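# Place white bench rod across salt-spray cabinet chamber rails

## Task

Pick up the white rod lying on the bench and set it crosswise over the salt-spray cabinet's chamber, next to the two rods already there, so that each end sits in a notch of the rails; the fog collector must still be upright afterwards, and the gripper must have released the rod at the end.

## Robot and tools

Robot: two arms, left_arm and right_arm, each with six joints (waist, shoulder, elbow, wrist pitch, wrist yaw, wrist roll) and a parallel gripper. The gripper's fingers extend along its own +z axis and close along its y axis. The reported hand point sits between the finger pads, roughly 1 cm short of the tips.

Scene frame: origin on the tabletop midway between the arms, +z up, +x pointing out over the table, left_arm on the +y side. The names left and right refer to the arms, not to image sides. Positions are in metres, orientations as quaternions wxyz. Printed hand positions can be inaccurate, worse when the arm is stretched far.

Tool execute_actions, argument actions: a list holding zero or one item. An empty list just reports the state. A motion item is {"rows": [...], "steps": n} with n from 1 to 15 (default 15); each control step lasts 1/30 s and uses one row, the final row repeating if rows run out. A wait item is {"steps": n} with n up to 300, counted from the previous result and including your reply time. Optional pictures (true/false) toggles camera images, which are on by default. A refused call does nothing to the robot.

Each row is one flat list of 14 numbers, all within [-1, 1], covering both arms even if one stays still: left_arm waist, shoulder, elbow, wrist pitch, wrist yaw, wrist roll, opening, then the same seven for right_arm. The six joint values are offsets, not poses: they are measured from the joint angles in the most recent result that printed them (before any such result in the scene, and for later calls inside the same reply, from where the arm stands when the action begins). They are not added onto the previous row. Scale: 1.0 equals 1.202 rad for the waist, 1.258 for the shoulder, 1.238 for the elbow, 2.073 for wrist pitch, 2.022 for wrist yaw and for wrist roll. The opening value is absolute: +1 fully open, -1 closed. Sending all zeros is not a pause; it pulls the arm back to the reference angles, and an arm left on zeros can droop under load. To keep an arm steady, in the first call of a reply send the offsets that reach the wanted angles, send zeros in that reply's later calls, and enlarge the aim if a joint keeps falling short.

Joint ranges (rad): waist -2.618 to 3.054, shoulder 0.000 to 3.142, elbow 0.000 to 3.142, wrist pitch -1.571 to 1.571, wrist yaw -1.571 to 1.571, wrist roll -2.094 to 2.094. The true ends may differ by up to 0.036 rad. A request more than 0.036 rad beyond a stated end is refused; a request past the real end is clipped to it and may produce the line "joint sent to its limit" (possibly about an earlier action). No such line does not prove there is room left.

Speed: each step, a joint's target stays within a fixed lead of its measured angle (0.202 rad waist, 0.258 shoulder, 0.238 elbow, 0.573 wrist pitch, 0.522 wrist yaw and roll), and all targets of an arm are pulled back if they would move the hand more than 70 mm at once. Big offsets therefore take several steps. Between calls the arms keep heading for the last row's target until they have nearly stopped or a step is HELD; after that only a new action moves them further, though fingers finish opening or closing.

Results: the state line gives each gripper's end_effector_position and end_effector_quat_wxyz. Joint positions and Joint velocities list, per arm, the six joints (rad, rad/s) and the finger-pad gap (m, m/s; 0.094 m is fully open). grip_measured is the measured opening on the command scale; each gripper's reading may be off by about 1 mm, fixed per scene. "joint command not followed" means a clearance check altered or blocked joint targets on some steps; the rest of the row still ran. HELD marks steps where your row was wholly or partly not sent. MOTOR HOT appears from 75 °C; at 90 °C the arm halts for 10 s (this level is then disarmed for 5 minutes), and at 100 °C the arm goes limp and falls until cooled; both are reported as OVER-TEMPERATURE FAULT. Holding loads, even while you think, heats motors.

Gripping: to hold the rod, command an opening about 0.03 below the current grip_measured; a smaller margin gives a lighter grip. Pads press up to roughly 50 to 62 N each, less on thin parts. Brief external tugs on held parts or pushes on loose objects may happen, so grip firmly enough.

Tool zoom_image: camera (cam_high, cam_low, cam_left_wrist, cam_right_wrist) and region [x0, y0, x1, y1] in that camera's pixels, origin top-left, at most 504 by 504. cam_high and cam_low are 504x504, the wrist cameras 616x616. It enlarges the latest full image.

Tool finished_scene: argument scene, the current scene's number. It ends the scene irreversibly and reports success; the goal must hold at that moment. Answering without any tool call ends everything.

Avoid: dropping or knocking anything off the table, toppling the fog collector, slams, hard pushes, and letting the arms collide or press on each other. Reply time keeps the simulation running, so keep messages short; smooth, economical motion is preferred.

Each tool is called in YAML: its name, and indented under it one key for each argument.

## Session

execute_actions:
  actions: []

Scene clock: 0.00 s of 4800.00 s.
left_arm: end_effector_position=(+0.3619, +0.5835, +0.2065) grip_measured=+1.000 end_effector_quat_wxyz=(+0.292, -0.268, +0.889, +0.229) | right_arm: end_effector_position=(+0.5496, -0.2290, +0.1218) grip_measured=+1.000 end_effector_quat_wxyz=(+0.468, +0.061, +0.855, +0.215)
Joint positions: left_arm=[ 0.606  1.554  1.343 -0.672 -0.354 -0.026  0.094] | right_arm=[ 0.347  1.838  1.037  0.307 -0.145  0.426  0.094]
Joint velocities: left_arm=[ 0.007 -0.027 -0.012 -0.022 -0.022  0.007  0.   ] | right_arm=[ 0.002  0.022 -0.002  0.007 -0.007  0.007  0.   ]
Motor temperatures (°C, as the motors report them): left_arm=[19 21 20 22 22 19] | right_arm=[21 21 22 22 21 21]

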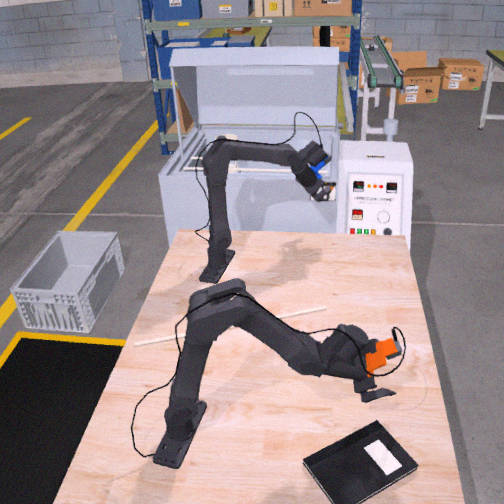

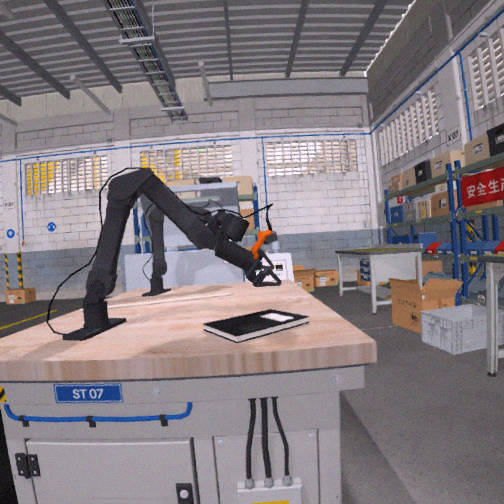

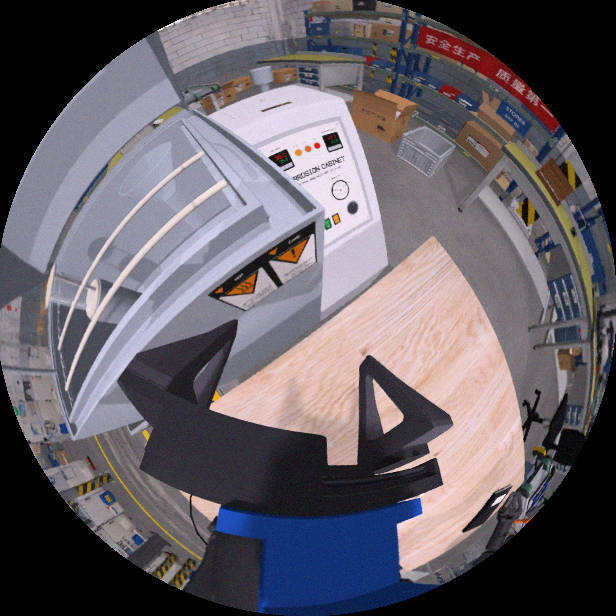

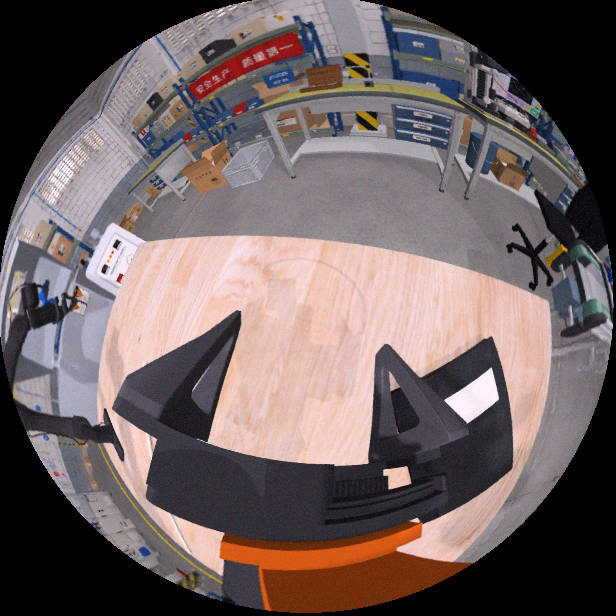

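execute_actions:
  actions:
    - {"rows":[[0.3,-0.1,0.1,-0.2,0.175,0.013,1,-0.75,-0.3,0.1,0,0,0,1]]}
  pictures: false

execute_actions:
  actions:
    - {"steps":30}

Scene clock: 2.80 s of 4800.00 s.
left_arm: end_effector_position=(+0.2507, +0.6086, +0.2326) grip_measured=+1.000 end_effector_quat_wxyz=(+0.242, -0.382, +0.885, +0.113) | right_arm: end_effector_position=(+0.5421, -0.4368, +0.3052) grip_measured=+1.000 end_effector_quat_wxyz=(+0.650, +0.188, +0.726, +0.126)
Joint positions: left_arm=[ 0.975  1.428  1.452 -1.055 -0.023 -0.01   0.094] | right_arm=[-0.064  1.536  1.111  0.299 -0.151  0.426  0.094]
Joint velocities: left_arm=[ 0.007  0.002  0.002 -0.139  0.154  0.066  0.   ] | right_arm=[-1.267 -0.442  0.188  0.037 -0.037  0.022  0.   ]
Motor temperatures (°C, as the motors report them): left_arm=[19 21 20 22 22 19] | right_arm=[21 22 22 22 21 21]
Steps of this call (steps 1 to 69: nothing new was sent; steps 70 to 84: all 15 steps of this action). Readings (joint positions):
70: left_arm=[0.627 1.549 1.359 -0.718 -0.296 -0.022] | right_arm=[0.341 1.832 1.038 0.302 -0.148 0.426]
71: left_arm=[0.667 1.539 1.376 -0.782 -0.232 -0.018] | right_arm=[0.328 1.820 1.038 0.294 -0.150 0.426]
73: left_arm=[0.788 1.502 1.406 -0.880 -0.147 -0.013] | right_arm=[0.288 1.783 1.041 0.288 -0.150 0.426]
77: left_arm=[0.983 1.439 1.449 -0.984 -0.087 -0.012] | right_arm=[0.183 1.688 1.062 0.288 -0.150 0.426]
84: the state above

Scene clock: 3.80 s of 4800.00 s.
left_arm: end_effector_position=(+0.2502, +0.6039, +0.2304) grip_measured=+1.000 end_effector_quat_wxyz=(+0.237, -0.381, +0.888, +0.102) | right_arm: end_effector_position=(+0.4366, -0.6621, +0.3421) grip_measured=+1.000 end_effector_quat_wxyz=(+0.690, +0.349, +0.632, -0.050)
Joint positions: left_arm=[ 0.975  1.428  1.452 -1.073 -0.006 -0.009  0.094] | right_arm=[-0.561  1.492  1.136  0.314 -0.135  0.426  0.094]
Joint velocities: left_arm=[-0.017 -0.017 -0.007  0.007  0.022  0.051  0.   ] | right_arm=[ 0.002 -0.007 -0.007 -0.037  0.007 -0.022  0.   ]
Motor temperatures (°C, as the motors report them): left_arm=[19 21 20 22 22 19] | right_arm=[21 22 22 22 21 21]
Steps of this call (steps 1 to 30: the robot went on to your last target). Readings (joint positions):
1: left_arm=[0.975 1.428 1.452 -1.060 -0.019 -0.010] | right_arm=[-0.111 1.523 1.118 0.303 -0.151 0.426]
2: left_arm=[0.975 1.428 1.452 -1.063 -0.016 -0.010] | right_arm=[-0.162 1.512 1.123 0.306 -0.151 0.426]
4: left_arm=[0.975 1.428 1.452 -1.066 -0.013 -0.010] | right_arm=[-0.270 1.498 1.132 0.312 -0.152 0.426]
8: left_arm=[0.975 1.428 1.452 -1.071 -0.008 -0.009] | right_arm=[-0.499 1.492 1.136 0.315 -0.147 0.426]
30: the state above
All arms were judged still, so your last target was given up. Only a new action makes them travel on or press farther. Fingers that are still opening or closing keep moving.

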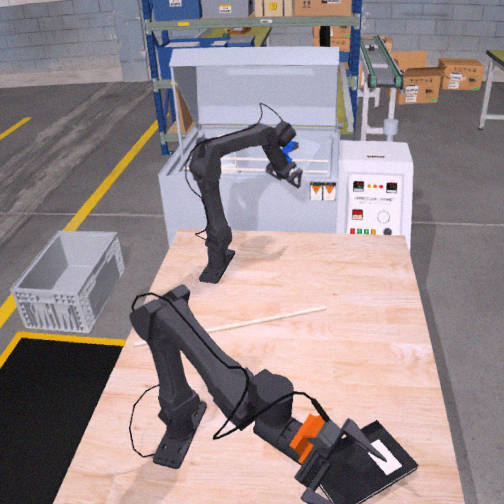

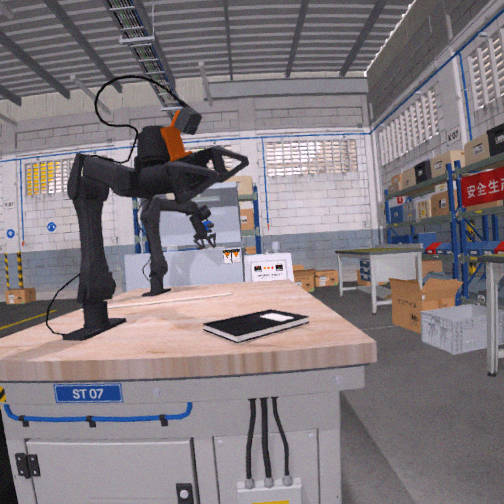

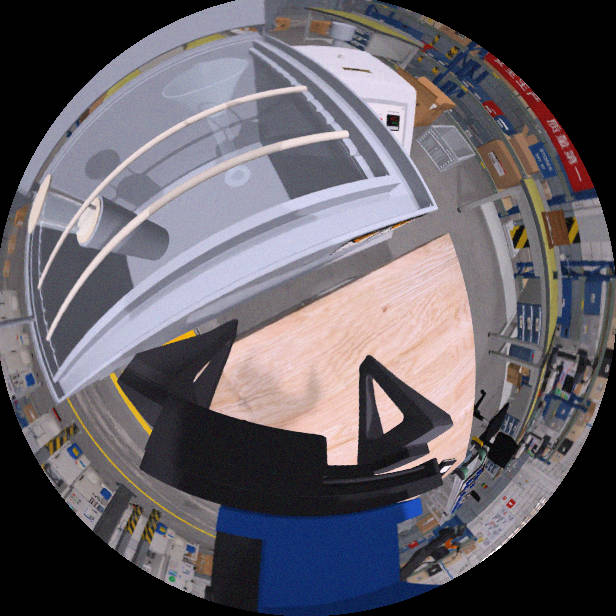

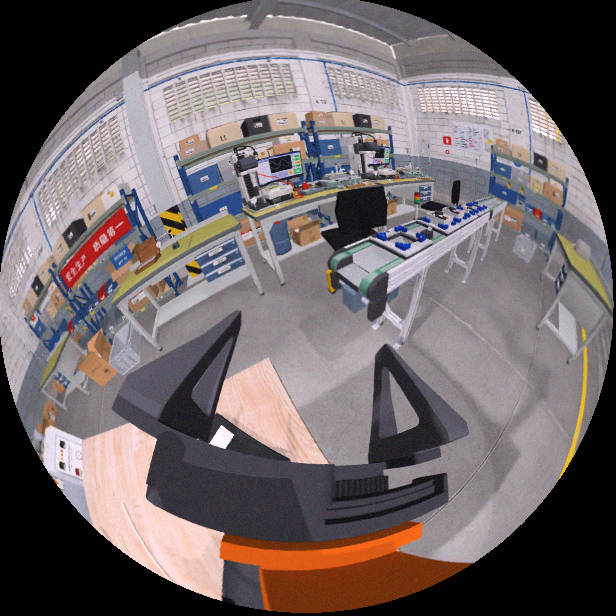

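execute_actions:
  actions:
    - {"rows":[[-0.85,0.05,0,-0.04,0,-0.4,1,0,0,0,0,0,0,1]]}
  pictures: false

execute_actions:
  actions:
    - {"steps":15}
  pictures: false

execute_actions:
  actions:
    - {"rows":[[-0.77,0.27,-0.03,0,0,-0.29,1,0,0,0,0,0,0,1]]}
  pictures: false

execute_actions:
  actions:
    - {"steps":25}

Scene clock: 7.60 s of 4800.00 s.
left_arm: end_effector_position=(+0.3481, +0.2781, +0.2002) grip_measured=+1.000 end_effector_quat_wxyz=(+0.174, -0.272, +0.941, -0.099) | right_arm: end_effector_position=(+0.4366, -0.6621, +0.3421) grip_measured=+1.000 end_effector_quat_wxyz=(+0.690, +0.349, +0.632, -0.050)
Joint positions: left_arm=[-0.035  1.506  1.452 -1.115  0.011 -0.775  0.094] | right_arm=[-0.561  1.492  1.136  0.314 -0.135  0.426  0.094]
Joint velocities: left_arm=[-1.096 -0.007 -0.007 -0.051  0.271 -0.271  0.   ] | right_arm=[-0.012  0.002 -0.022 -0.007 -0.007  0.037  0.   ]
Motor temperatures (°C, as the motors report them): left_arm=[19 22 21 22 22 19] | right_arm=[21 23 23 23 21 21]
Steps of this call (steps 1 to 90: nothing new was sent; then 0.30 s passed at rest; steps 91 to 105: all 15 steps of this action). Readings (joint positions):
91: left_arm=[0.949 1.433 1.452 -1.079 -0.021 -0.095] | right_arm=[-0.561 1.492 1.136 0.314 -0.135 0.426]
92: left_arm=[0.896 1.441 1.452 -1.088 -0.028 -0.198] | right_arm=[-0.561 1.492 1.136 0.314 -0.135 0.426]
94: left_arm=[0.754 1.469 1.452 -1.101 -0.024 -0.398] | right_arm=[-0.561 1.492 1.136 0.314 -0.135 0.426]
98: left_arm=[0.457 1.505 1.452 -1.111 -0.013 -0.644] | right_arm=[-0.561 1.492 1.136 0.314 -0.135 0.426]
105: the state above

Scene clock: 8.10 s of 4800.00 s.
left_arm: end_effector_position=(+0.3414, +0.2726, +0.1980) grip_measured=+1.000 end_effector_quat_wxyz=(+0.161, -0.280, +0.941, -0.098) | right_arm: end_effector_position=(+0.4366, -0.6621, +0.3421) grip_measured=+1.000 end_effector_quat_wxyz=(+0.690, +0.349, +0.632, -0.050)
Joint positions: left_arm=[-0.055  1.506  1.452 -1.138  0.01  -0.811  0.094] | right_arm=[-0.561  1.492  1.136  0.314 -0.135  0.426  0.094]
Joint velocities: left_arm=[ 0.017 -0.007  0.012 -0.022  0.037 -0.066  0.   ] | right_arm=[-0.002  0.007 -0.002 -0.081 -0.051 -0.007  0.   ]
Motor temperatures (°C, as the motors report them): left_arm=[19 22 21 22 22 19] | right_arm=[21 23 23 23 21 21]
Steps of this call (steps 1 to 15: the robot went on to your last target). Readings (joint positions):
1: left_arm=[-0.061 1.506 1.452 -1.118 0.018 -0.781] | right_arm=[-0.561 1.492 1.136 0.314 -0.135 0.426]
2: left_arm=[-0.069 1.506 1.452 -1.122 0.021 -0.787] | right_arm=[-0.561 1.492 1.136 0.314 -0.135 0.426]
4: left_arm=[-0.062 1.506 1.452 -1.129 0.018 -0.796] | right_arm=[-0.561 1.492 1.136 0.314 -0.135 0.426]
8: left_arm=[-0.055 1.506 1.452 -1.136 0.011 -0.806] | right_arm=[-0.561 1.492 1.136 0.314 -0.135 0.426]
15: the state above

Scene clock: 8.60 s of 4800.00 s.
left_arm: end_effector_position=(+0.1807, +0.0513, +0.0688) grip_measured=+1.000 end_effector_quat_wxyz=(-0.004, -0.151, +0.989, -0.004) | right_arm: end_effector_position=(+0.4366, -0.6621, +0.3421) grip_measured=+1.000 end_effector_quat_wxyz=(+0.690, +0.349, +0.632, -0.050)
Joint positions: left_arm=[-0.871  1.873  1.42  -1.112  0.011 -1.349  0.094] | right_arm=[-0.561  1.492  1.136  0.314 -0.135  0.426  0.094]
Joint velocities: left_arm=[-2.059 -0.061  0.012 -0.051  0.022 -0.315  0.   ] | right_arm=[-0.022  0.002 -0.012 -0.037 -0.081  0.11   0.   ]
Motor temperatures (°C, as the motors report them): left_arm=[19 22 21 22 22 19] | right_arm=[21 23 23 23 21 21]
Steps of this call (steps 1 to 15: all 15 steps of this action). Readings (joint positions):
1: left_arm=[-0.070 1.520 1.454 -1.140 0.002 -0.864] | right_arm=[-0.561 1.492 1.136 0.314 -0.135 0.426]
2: left_arm=[-0.100 1.544 1.454 -1.137 -0.002 -0.927] | right_arm=[-0.561 1.492 1.136 0.314 -0.135 0.426]
4: left_arm=[-0.180 1.629 1.454 -1.134 -0.001 -1.032] | right_arm=[-0.561 1.492 1.136 0.314 -0.135 0.426]
8: left_arm=[-0.375 1.814 1.445 -1.118 0.001 -1.206] | right_arm=[-0.561 1.492 1.136 0.314 -0.135 0.426]
15: the state above

Scene clock: 9.43 s of 4800.00 s.
left_arm: end_effector_position=(+0.1429, +0.0341, +0.0714) grip_measured=+1.000 end_effector_quat_wxyz=(-0.011, -0.115, +0.993, -0.007) | right_arm: end_effector_position=(+0.4366, -0.6621, +0.3421) grip_measured=+1.000 end_effector_quat_wxyz=(+0.690, +0.349, +0.632, -0.050)
Joint positions: left_arm=[-0.984  1.865  1.42  -1.119  0.026 -1.389  0.094] | right_arm=[-0.561  1.492  1.136  0.314 -0.135  0.426  0.094]
Joint velocities: left_arm=[ 0.002 -0.012  0.002  0.022  0.051  0.037  0.   ] | right_arm=[-0.007 -0.007  0.017  0.022 -0.081 -0.022  0.   ]
Motor temperatures (°C, as the motors report them): left_arm=[19 22 21 22 22 19] | right_arm=[21 23 23 23 21 21]
Steps of this call (steps 1 to 25: the robot went on to your last target). Readings (joint positions):
1: left_arm=[-0.936 1.872 1.420 -1.112 0.017 -1.357] | right_arm=[-0.561 1.492 1.136 0.314 -0.135 0.426]
2: left_arm=[-0.984 1.870 1.420 -1.112 0.026 -1.363] | right_arm=[-0.561 1.492 1.136 0.314 -0.135 0.426]
4: left_arm=[-1.023 1.868 1.420 -1.113 0.037 -1.371] | right_arm=[-0.561 1.492 1.136 0.314 -0.135 0.426]
8: left_arm=[-0.995 1.865 1.420 -1.116 0.033 -1.381] | right_arm=[-0.561 1.492 1.136 0.314 -0.135 0.426]
25: the state above

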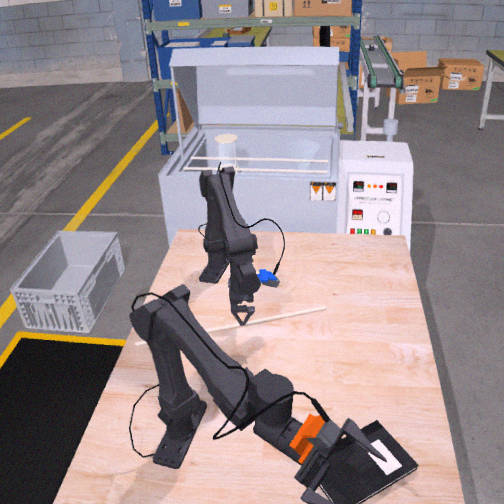

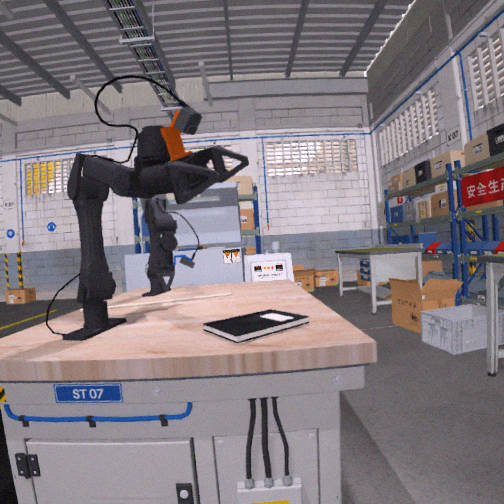

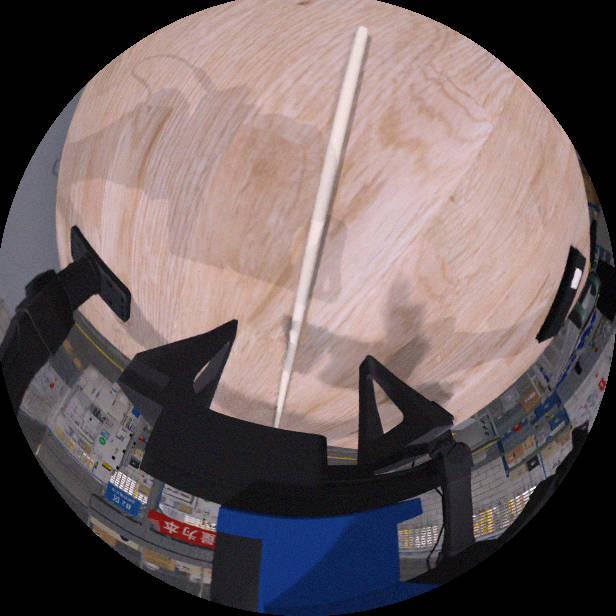

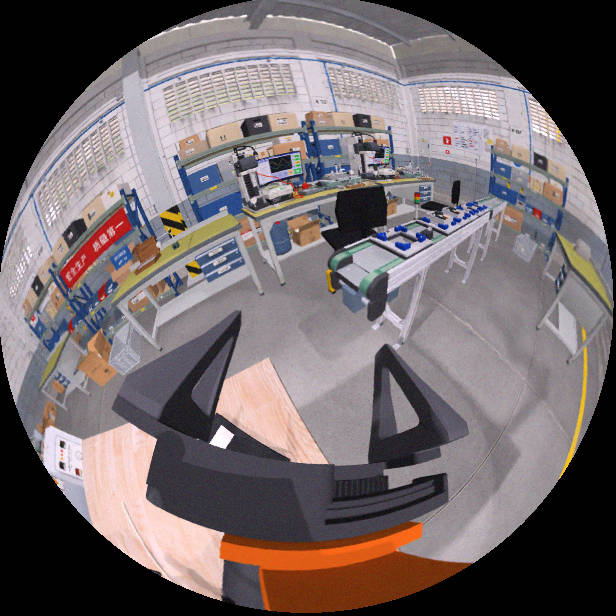

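execute_actions:
  actions:
    - {"rows":[[-0.02,0,-0.05,0.03,-0.01,0,1,0,0,0,0,0,0,1],[-0.04,0,-0.09,0.055,-0.013,0.02,1,0,0,0,0,0,0,1],[-0.045,0.005,-0.165,0.1,-0.013,0.025,1,0,0,0,0,0,0,1]]}

Scene clock: 11.10 s of 4800.00 s.
left_arm: end_effector_position=(+0.1235, +0.0417, +0.0249) grip_measured=+1.000 end_effector_quat_wxyz=(-0.006, -0.069, +0.998, -0.005) | right_arm: end_effector_position=(+0.4366, -0.6621, +0.3421) grip_measured=+1.000 end_effector_quat_wxyz=(+0.690, +0.349, +0.632, -0.050)
Joint positions: left_arm=[-1.034  1.866  1.228 -0.926  0.014 -1.348  0.094] | right_arm=[-0.561  1.492  1.136  0.314 -0.135  0.426  0.094]
Joint velocities: left_arm=[-0.007 -0.012  0.012  0.037 -0.051  0.022  0.   ] | right_arm=[-0.012  0.012  0.007 -0.037 -0.007  0.051  0.   ]
Motor temperatures (°C, as the motors report them): left_arm=[19 22 21 22 22 19] | right_arm=[21 23 23 24 21 21]
Steps of this call (steps 1 to 15: the robot went on to your last target; steps 16 to 35: nothing new was sent; steps 36 to 50: all 15 steps of this action). Readings (joint positions):
36: left_arm=[-0.985 1.865 1.413 -1.109 0.024 -1.389] | right_arm=[-0.561 1.492 1.136 0.314 -0.135 0.426]
37: left_arm=[-0.991 1.862 1.394 -1.086 0.020 -1.384] | right_arm=[-0.561 1.492 1.136 0.314 -0.135 0.426]
39: left_arm=[-1.011 1.857 1.314 -1.011 0.016 -1.369] | right_arm=[-0.561 1.492 1.136 0.314 -0.135 0.426]
43: left_arm=[-1.034 1.868 1.228 -0.968 0.015 -1.357] | right_arm=[-0.561 1.492 1.136 0.314 -0.135 0.426]
50: the state above

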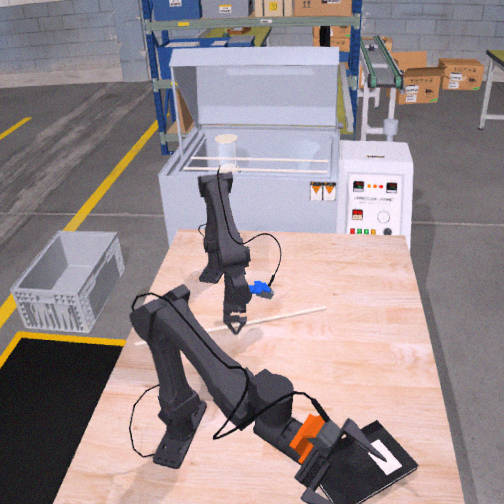

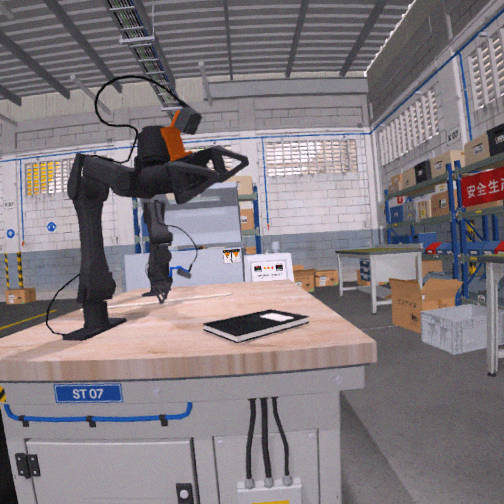

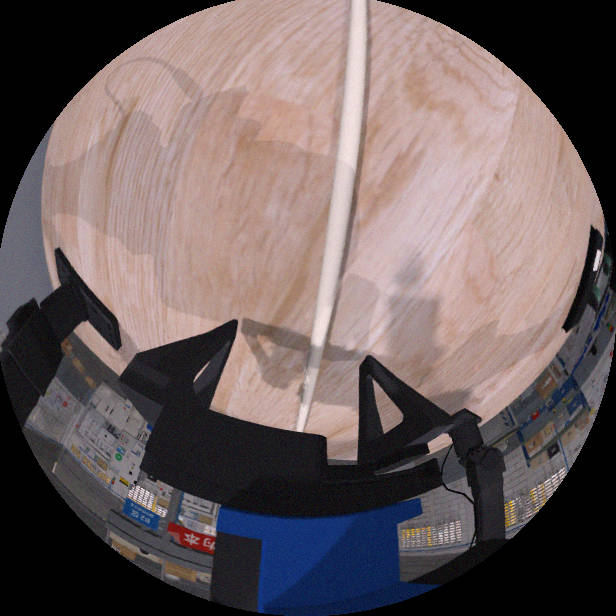

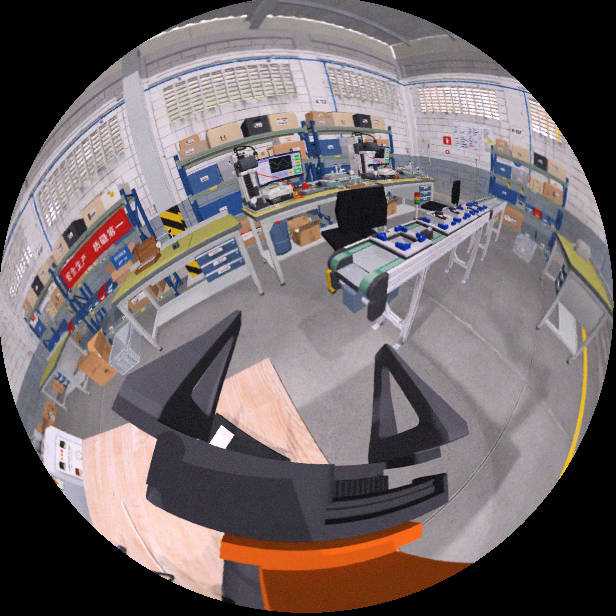

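execute_actions:
  actions:
    - {"rows":[[0,0.03,0,0.017,-0.01,-0.055,0.2,0,0,0,0,0,0,1]]}
  pictures: false

execute_actions:
  actions:
    - {"rows":[[0,0,0,0,0,0,-0.9,0,0,0,0,0,0,1]]}
  pictures: false

execute_actions:
  actions:
    - {"steps":20}

Scene clock: 12.30 s of 4800.00 s.
left_arm: end_effector_position=(+0.1260, +0.0362, +0.0203) grip_measured=+0.203 end_effector_quat_wxyz=(-0.004, -0.117, +0.993, -0.012) | right_arm: end_effector_position=(+0.4366, -0.6621, +0.3421) grip_measured=+1.000 end_effector_quat_wxyz=(+0.690, +0.349, +0.632, -0.050)
Joint positions: left_arm=[-1.034  1.881  1.228 -0.896  0.013 -1.445  0.057] | right_arm=[-0.561  1.492  1.136  0.314 -0.135  0.426  0.094]
Joint velocities: left_arm=[-0.007 -0.002 -0.017 -0.022  0.037  0.007 -0.   ] | right_arm=[-0.017 -0.012 -0.017  0.095  0.037  0.051  0.   ]
Motor temperatures (°C, as the motors report them): left_arm=[19 22 21 22 22 19] | right_arm=[21 23 23 24 21 21]
Steps of this call (steps 1 to 15: the robot went on to your last target; steps 16 to 21: nothing new was sent; steps 22 to 36: all 15 steps of this action). Readings (joint positions):
22: left_arm=[-1.034 1.869 1.228 -0.915 0.014 -1.363] | right_arm=[-0.561 1.492 1.136 0.314 -0.135 0.426]
23: left_arm=[-1.034 1.872 1.228 -0.911 0.013 -1.381] | right_arm=[-0.561 1.492 1.136 0.314 -0.135 0.426]
25: left_arm=[-1.034 1.881 1.228 -0.904 0.013 -1.406] | right_arm=[-0.561 1.492 1.136 0.314 -0.135 0.426]
29: left_arm=[-1.034 1.881 1.228 -0.897 0.012 -1.432] | right_arm=[-0.561 1.492 1.136 0.314 -0.135 0.426]
36: the state above

Scene clock: 12.80 s of 4800.00 s.
left_arm: end_effector_position=(+0.1255, +0.0350, +0.0204) grip_measured=-0.826 end_effector_quat_wxyz=(-0.005, -0.117, +0.993, -0.014) | right_arm: end_effector_position=(+0.4366, -0.6621, +0.3421) grip_measured=+1.000 end_effector_quat_wxyz=(+0.690, +0.349, +0.632, -0.050)
Joint positions: left_arm=[-1.034  1.881  1.228 -0.893  0.017 -1.444  0.008] | right_arm=[-0.561  1.492  1.136  0.314 -0.135  0.426  0.094]
Joint velocities: left_arm=[-0.002 -0.007  0.012 -0.051  0.037 -0.051 -0.002] | right_arm=[-0.002 -0.022 -0.002 -0.007 -0.007 -0.022  0.   ]
Motor temperatures (°C, as the motors report them): left_arm=[19 22 21 22 22 19] | right_arm=[21 23 23 24 21 21]
Steps of this call (steps 1 to 15: all 15 steps of this action). Readings (joint positions):
1: left_arm=[-1.034 1.881 1.228 -0.895 0.014 -1.445] | right_arm=[-0.561 1.492 1.136 0.314 -0.135 0.426]
2: left_arm=[-1.034 1.881 1.228 -0.894 0.014 -1.445] | right_arm=[-0.561 1.492 1.136 0.314 -0.135 0.426]
4: left_arm=[-1.034 1.881 1.228 -0.893 0.014 -1.446] | right_arm=[-0.561 1.492 1.136 0.314 -0.135 0.426]
8: left_arm=[-1.034 1.881 1.228 -0.893 0.016 -1.446] | right_arm=[-0.561 1.492 1.136 0.314 -0.135 0.426]
15: the state above

Scene clock: 13.47 s of 4800.00 s.
left_arm: end_effector_position=(+0.1255, +0.0350, +0.0204) grip_measured=-0.826 end_effector_quat_wxyz=(-0.005, -0.117, +0.993, -0.014) | right_arm: end_effector_position=(+0.4366, -0.6621, +0.3421) grip_measured=+1.000 end_effector_quat_wxyz=(+0.690, +0.349, +0.632, -0.050)
Joint positions: left_arm=[-1.034  1.881  1.228 -0.893  0.017 -1.444  0.008] | right_arm=[-0.561  1.492  1.136  0.314 -0.135  0.426  0.094]
Joint velocities: left_arm=[-0.002 -0.017  0.007  0.022 -0.007  0.051 -0.   ] | right_arm=[-0.017 -0.007 -0.002 -0.022  0.037 -0.037  0.   ]
Motor temperatures (°C, as the motors report them): left_arm=[19 23 21 22 22 19] | right_arm=[21 23 23 24 21 21]
Steps of this call (steps 1 to 15: the robot went on to your last target; steps 16 to 20: nothing new was sent). Readings (joint positions):
1: left_arm=[-1.034 1.881 1.228 -0.893 0.017 -1.444] | right_arm=[-0.561 1.492 1.136 0.314 -0.135 0.426]
2: left_arm=[-1.034 1.881 1.228 -0.893 0.017 -1.444] | right_arm=[-0.561 1.492 1.136 0.314 -0.135 0.426]
4: left_arm=[-1.034 1.881 1.228 -0.893 0.017 -1.444] | right_arm=[-0.561 1.492 1.136 0.314 -0.135 0.426]
8: left_arm=[-1.034 1.881 1.228 -0.893 0.017 -1.444] | right_arm=[-0.561 1.492 1.136 0.314 -0.135 0.426]
20: the state above
All arms were judged still, so your last target was given up. Only a new action makes them travel on or press farther. Fingers that are still opening or closing keep moving.

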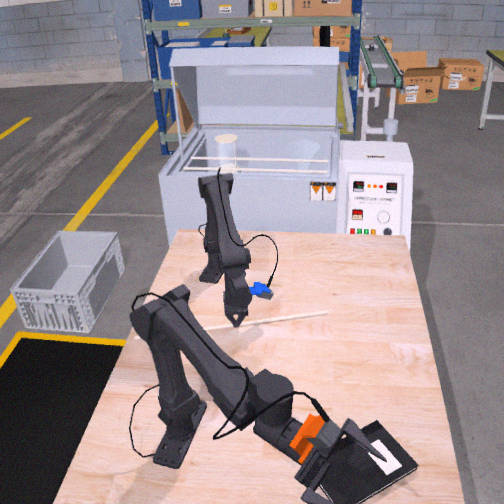

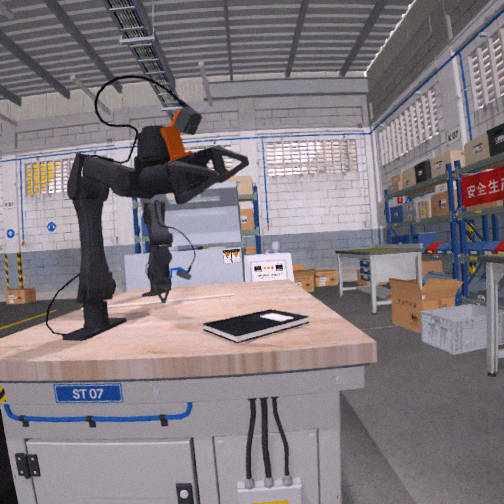

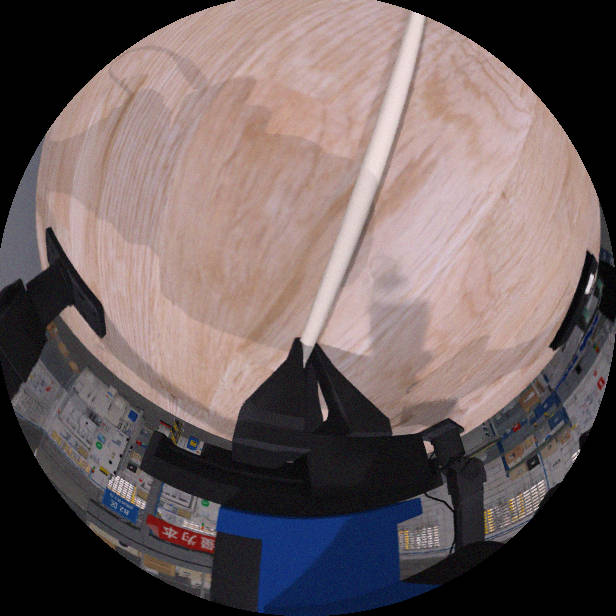

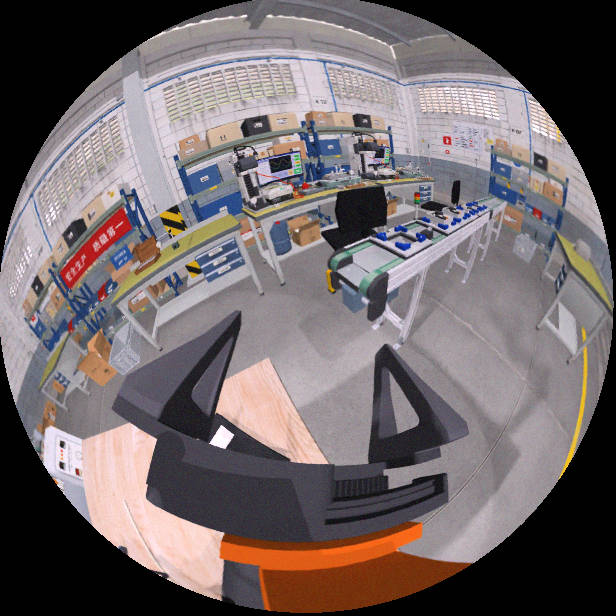

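execute_actions:
  actions:
    - {"rows":[[0,-0.02,0.04,-0.025,0,0,-0.87,0,0,0,0,0,0,1],[0,-0.04,0.08,-0.05,0,0,-0.87,0,0,0,0,0,0,1],[0,-0.06,0.13,-0.075,0,0,-0.87,0,0,0,0,0,0,1],[0,-0.08,0.17,-0.1,0,0,-0.87,0,0,0,0,0,0,1],[0,-0.1,0.21,-0.125,0,0,-0.87,0,0,0,0,0,0,1],[0,-0.12,0.25,-0.15,0,-0.02,-0.87,0,0,0,0,0,0,1],[0,-0.14,0.3,-0.175,0,-0.04,-0.87,0,0,0,0,0,0,1],[0,-0.16,0.35,-0.2,0,-0.06,-0.87,0,0,0,0,0,0,1],[0.1,-0.18,0.42,-0.24,0,-0.08,-0.87,0,0,0,0,0,0,1]]}
  pictures: false

execute_actions:
  actions:
    - {"rows":[[0.05,0,0,0,0,0,-0.87,0,0,0,0,0,0,1],[0.1,0,0,0,0,0,-0.87,0,0,0,0,0,0,1],[0.95,0,0,0,0,0,-0.87,0,0,0,0,0,0,1]]}
  pictures: false

execute_actions:
  actions:
    - {"rows":[[0.95,0,0,0,0,0,-0.87,0,0,0,0,0,0,1]]}
  pictures: false

execute_actions:
  actions:
    - {"steps":20}

Scene clock: 15.40 s of 4800.00 s.
left_arm: end_effector_position=(+0.1798, +0.0175, +0.2322) grip_measured=-0.827 end_effector_quat_wxyz=(+0.037, -0.228, +0.954, -0.191) | right_arm: end_effector_position=(+0.4366, -0.6621, +0.3421) grip_measured=+1.000 end_effector_quat_wxyz=(+0.690, +0.349, +0.632, -0.050)
Joint positions: left_arm=[-0.914  1.653  1.736 -1.262  0.021 -1.563  0.008] | right_arm=[-0.561  1.492  1.136  0.314 -0.135  0.426  0.094]
Joint velocities: left_arm=[ 0.271 -0.476  0.31  -0.593 -0.066 -0.286 -0.001] | right_arm=[-0.002  0.027 -0.007 -0.037 -0.081  0.007  0.   ]
Motor temperatures (°C, as the motors report them): left_arm=[19 23 21 22 22 19] | right_arm=[21 23 23 24 21 21]
Steps of this call (steps 1 to 43: nothing new was sent; steps 44 to 58: all 15 steps of this action). Readings (joint positions):
44: left_arm=[-1.034 1.881 1.231 -0.898 0.017 -1.444] | right_arm=[-0.561 1.492 1.136 0.314 -0.135 0.426]
45: left_arm=[-1.034 1.881 1.243 -0.916 0.018 -1.444] | right_arm=[-0.561 1.492 1.136 0.314 -0.135 0.426]
47: left_arm=[-1.034 1.873 1.302 -0.978 0.018 -1.444] | right_arm=[-0.561 1.492 1.136 0.314 -0.135 0.426]
51: left_arm=[-1.034 1.801 1.476 -1.082 0.019 -1.468] | right_arm=[-0.561 1.492 1.136 0.314 -0.135 0.426]
58: the state above

Scene clock: 15.90 s of 4800.00 s.
left_arm: end_effector_position=(+0.3838, +0.2808, +0.2312) grip_measured=-0.829 end_effector_quat_wxyz=(-0.117, +0.625, -0.754, +0.164) | right_arm: end_effector_position=(+0.4366, -0.6621, +0.3421) grip_measured=+1.000 end_effector_quat_wxyz=(+0.690, +0.349, +0.632, -0.050)
Joint positions: left_arm=[ 0.002  1.665  1.74  -1.242  0.034 -1.564  0.008] | right_arm=[-0.561  1.492  1.136  0.314 -0.135  0.426  0.094]
Joint velocities: left_arm=[ 2.024 -0.002 -0.007  0.022  0.007  0.051 -0.   ] | right_arm=[ 0.007  0.012 -0.002  0.022 -0.066 -0.051  0.   ]
Motor temperatures (°C, as the motors report them): left_arm=[19 23 21 22 22 19] | right_arm=[21 23 23 24 21 21]
Steps of this call (steps 1 to 15: all 15 steps of this action). Readings (joint positions):
1: left_arm=[-0.901 1.638 1.740 -1.268 0.022 -1.564] | right_arm=[-0.561 1.492 1.136 0.314 -0.135 0.426]
2: left_arm=[-0.880 1.631 1.740 -1.268 0.028 -1.564] | right_arm=[-0.561 1.492 1.136 0.314 -0.135 0.426]
4: left_arm=[-0.785 1.634 1.740 -1.266 0.047 -1.564] | right_arm=[-0.561 1.492 1.136 0.314 -0.135 0.426]
8: left_arm=[-0.508 1.658 1.740 -1.252 0.042 -1.564] | right_arm=[-0.561 1.492 1.136 0.314 -0.135 0.426]
15: the state above

Scene clock: 16.40 s of 4800.00 s.
left_arm: end_effector_position=(+0.3929, +0.3788, +0.2502) grip_measured=-0.826 end_effector_quat_wxyz=(-0.032, +0.713, -0.631, +0.303) | right_arm: end_effector_position=(+0.4366, -0.6621, +0.3421) grip_measured=+1.000 end_effector_quat_wxyz=(+0.690, +0.349, +0.632, -0.050)
Joint positions: left_arm=[ 0.454  1.665  1.74  -1.228  0.471 -1.515  0.008] | right_arm=[-0.561  1.492  1.136  0.314 -0.135  0.426  0.094]
Joint velocities: left_arm=[ 0.164 -0.017 -0.012 -0.051  0.462  0.139  0.   ] | right_arm=[-0.017  0.012 -0.002 -0.022  0.007 -0.051  0.   ]
Motor temperatures (°C, as the motors report them): left_arm=[19 23 21 22 22 19] | right_arm=[21 23 23 24 21 21]
Steps of this call (steps 1 to 15: all 15 steps of this action). Readings (joint positions):
1: left_arm=[0.076 1.665 1.740 -1.240 0.034 -1.564] | right_arm=[-0.561 1.492 1.136 0.314 -0.135 0.426]
2: left_arm=[0.150 1.665 1.740 -1.236 0.035 -1.564] | right_arm=[-0.561 1.492 1.136 0.314 -0.135 0.426]
4: left_arm=[0.292 1.665 1.740 -1.228 0.122 -1.564] | right_arm=[-0.561 1.492 1.136 0.314 -0.135 0.426]
8: left_arm=[0.386 1.665 1.740 -1.228 0.321 -1.548] | right_arm=[-0.561 1.492 1.136 0.314 -0.135 0.426]
15: the state above

Scene clock: 17.07 s of 4800.00 s.
left_arm: end_effector_position=(+0.3916, +0.3810, +0.2646) grip_measured=-0.824 end_effector_quat_wxyz=(-0.011, +0.698, -0.621, +0.356) | right_arm: end_effector_position=(+0.4366, -0.6621, +0.3421) grip_measured=+1.000 end_effector_quat_wxyz=(+0.690, +0.349, +0.632, -0.050)
Joint positions: left_arm=[ 0.518  1.657  1.74  -1.228  0.61  -1.481  0.008] | right_arm=[-0.561  1.492  1.136  0.314 -0.135  0.426  0.094]
Joint velocities: left_arm=[ 0.071 -0.076 -0.007 -0.022  0.125  0.007 -0.   ] | right_arm=[ 0.012 -0.002 -0.022  0.007  0.007  0.051  0.   ]
Motor temperatures (°C, as the motors report them): left_arm=[19 23 21 22 22 19] | right_arm=[21 23 23 24 21 21]
Steps of this call (steps 1 to 20: the robot went on to your last target). Readings (joint positions):
1: left_arm=[0.460 1.665 1.740 -1.228 0.485 -1.512] | right_arm=[-0.561 1.492 1.136 0.314 -0.135 0.426]
2: left_arm=[0.465 1.665 1.740 -1.228 0.497 -1.509] | right_arm=[-0.561 1.492 1.136 0.314 -0.135 0.426]
4: left_arm=[0.475 1.665 1.740 -1.228 0.518 -1.503] | right_arm=[-0.561 1.492 1.136 0.314 -0.135 0.426]
8: left_arm=[0.489 1.665 1.740 -1.228 0.549 -1.494] | right_arm=[-0.561 1.492 1.136 0.314 -0.135 0.426]
20: the state above

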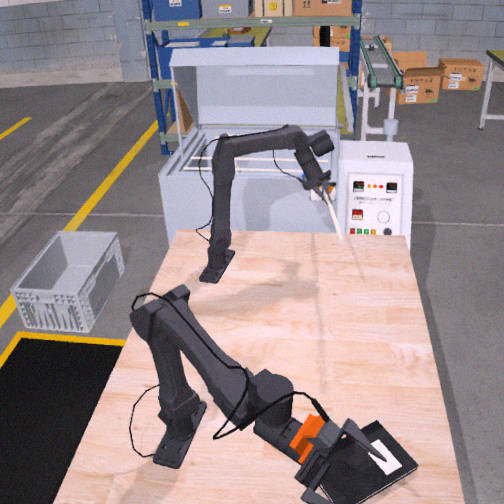

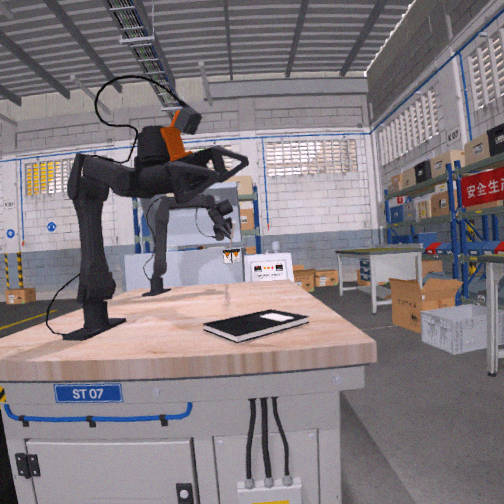

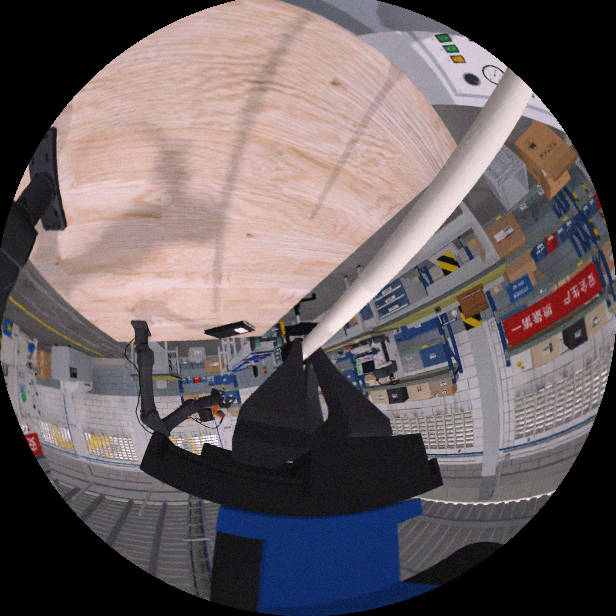

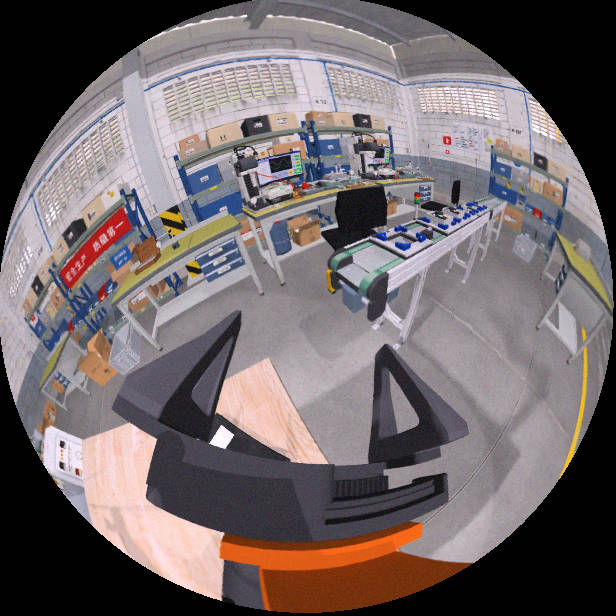

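Rod end hit the cabinet front. Back off.

execute_actions:
  actions:
    - {"rows":[[-0.45,0,0,0,-0.1,0,-0.87,0,0,0,0,0,0,1],[-0.45,0,0,0,-0.1,0,-0.87,0,0,0,0,0,0,1],[-0.45,0,0,0,-0.2,0,-0.87,0,0,0,0,0,0,1],[-0.45,0,0,-0.08,-0.3,-0.04,-0.87,0,0,0,0,0,0,1]]}
  pictures: false

execute_actions:
  actions:
    - {"steps":20}

Scene clock: 18.13 s of 4800.00 s.
left_arm: end_effector_position=(+0.3522, +0.2674, +0.2187) grip_measured=-0.823 end_effector_quat_wxyz=(-0.063, +0.610, -0.780, +0.124) | right_arm: end_effector_position=(+0.4366, -0.6621, +0.3421) grip_measured=+1.000 end_effector_quat_wxyz=(+0.690, +0.349, +0.632, -0.050)
Joint positions: left_arm=[-0.037  1.672  1.74  -1.365  0.062 -1.548  0.008] | right_arm=[-0.561  1.492  1.136  0.314 -0.135  0.426  0.094]
Joint velocities: left_arm=[ 0.154 -0.012  0.002 -0.066 -0.388 -0.037  0.   ] | right_arm=[ 0.007 -0.002 -0.012  0.037  0.037  0.022  0.   ]
Motor temperatures (°C, as the motors report them): left_arm=[20 23 21 22 23 19] | right_arm=[21 23 23 24 21 21]
Steps of this call (steps 1 to 17: the robot went on to your last target; steps 18 to 32: all 15 steps of this action). Readings (joint positions):
18: left_arm=[0.535 1.635 1.740 -1.226 0.676 -1.464] | right_arm=[-0.561 1.492 1.136 0.314 -0.135 0.426]
19: left_arm=[0.483 1.635 1.740 -1.220 0.607 -1.468] | right_arm=[-0.561 1.492 1.136 0.314 -0.135 0.426]
21: left_arm=[0.345 1.650 1.740 -1.232 0.444 -1.485] | right_arm=[-0.561 1.492 1.136 0.314 -0.135 0.426]
25: left_arm=[0.055 1.672 1.740 -1.311 0.183 -1.526] | right_arm=[-0.561 1.492 1.136 0.314 -0.135 0.426]
32: the state above

Scene clock: 18.80 s of 4800.00 s.
left_arm: end_effector_position=(+0.3518, +0.2783, +0.2177) grip_measured=-0.823 end_effector_quat_wxyz=(-0.077, +0.619, -0.774, +0.106) | right_arm: end_effector_position=(+0.4366, -0.6621, +0.3421) grip_measured=+1.000 end_effector_quat_wxyz=(+0.690, +0.349, +0.632, -0.050)
Joint positions: left_arm=[-0.029  1.672  1.74  -1.376  0.018 -1.555  0.008] | right_arm=[-0.561  1.492  1.136  0.314 -0.135  0.426  0.094]
Joint velocities: left_arm=[-0.007 -0.007 -0.012 -0.022 -0.037  0.007  0.001] | right_arm=[-0.007  0.007  0.007 -0.066  0.037  0.007  0.   ]
Motor temperatures (°C, as the motors report them): left_arm=[19 23 21 22 23 19] | right_arm=[21 23 23 24 21 21]
Steps of this call (steps 1 to 20: the robot went on to your last target). Readings (joint positions):
1: left_arm=[-0.032 1.672 1.740 -1.367 0.053 -1.550] | right_arm=[-0.561 1.492 1.136 0.314 -0.135 0.426]
2: left_arm=[-0.029 1.672 1.740 -1.370 0.046 -1.551] | right_arm=[-0.561 1.492 1.136 0.314 -0.135 0.426]
4: left_arm=[-0.029 1.672 1.740 -1.372 0.032 -1.553] | right_arm=[-0.561 1.492 1.136 0.314 -0.135 0.426]
8: left_arm=[-0.029 1.672 1.740 -1.375 0.024 -1.554] | right_arm=[-0.561 1.492 1.136 0.314 -0.135 0.426]
20: the state above

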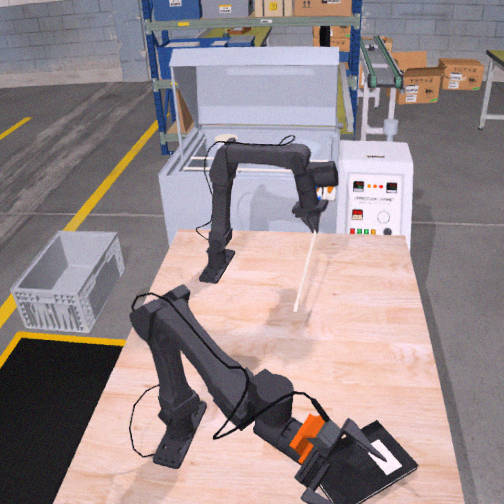

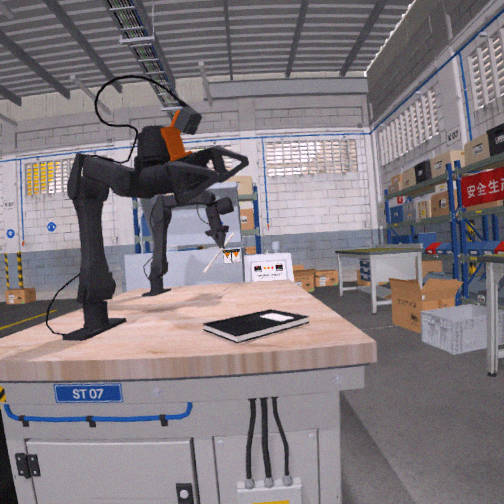

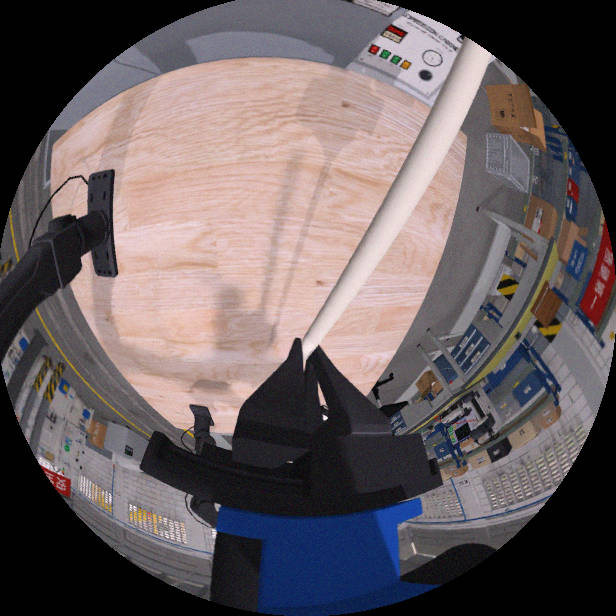

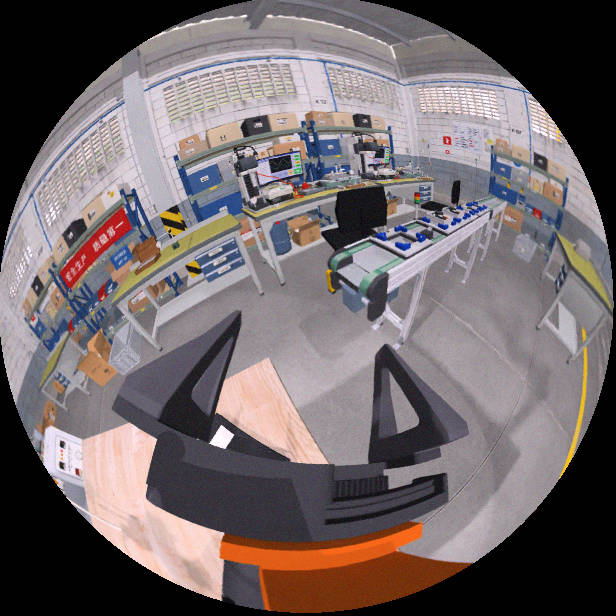

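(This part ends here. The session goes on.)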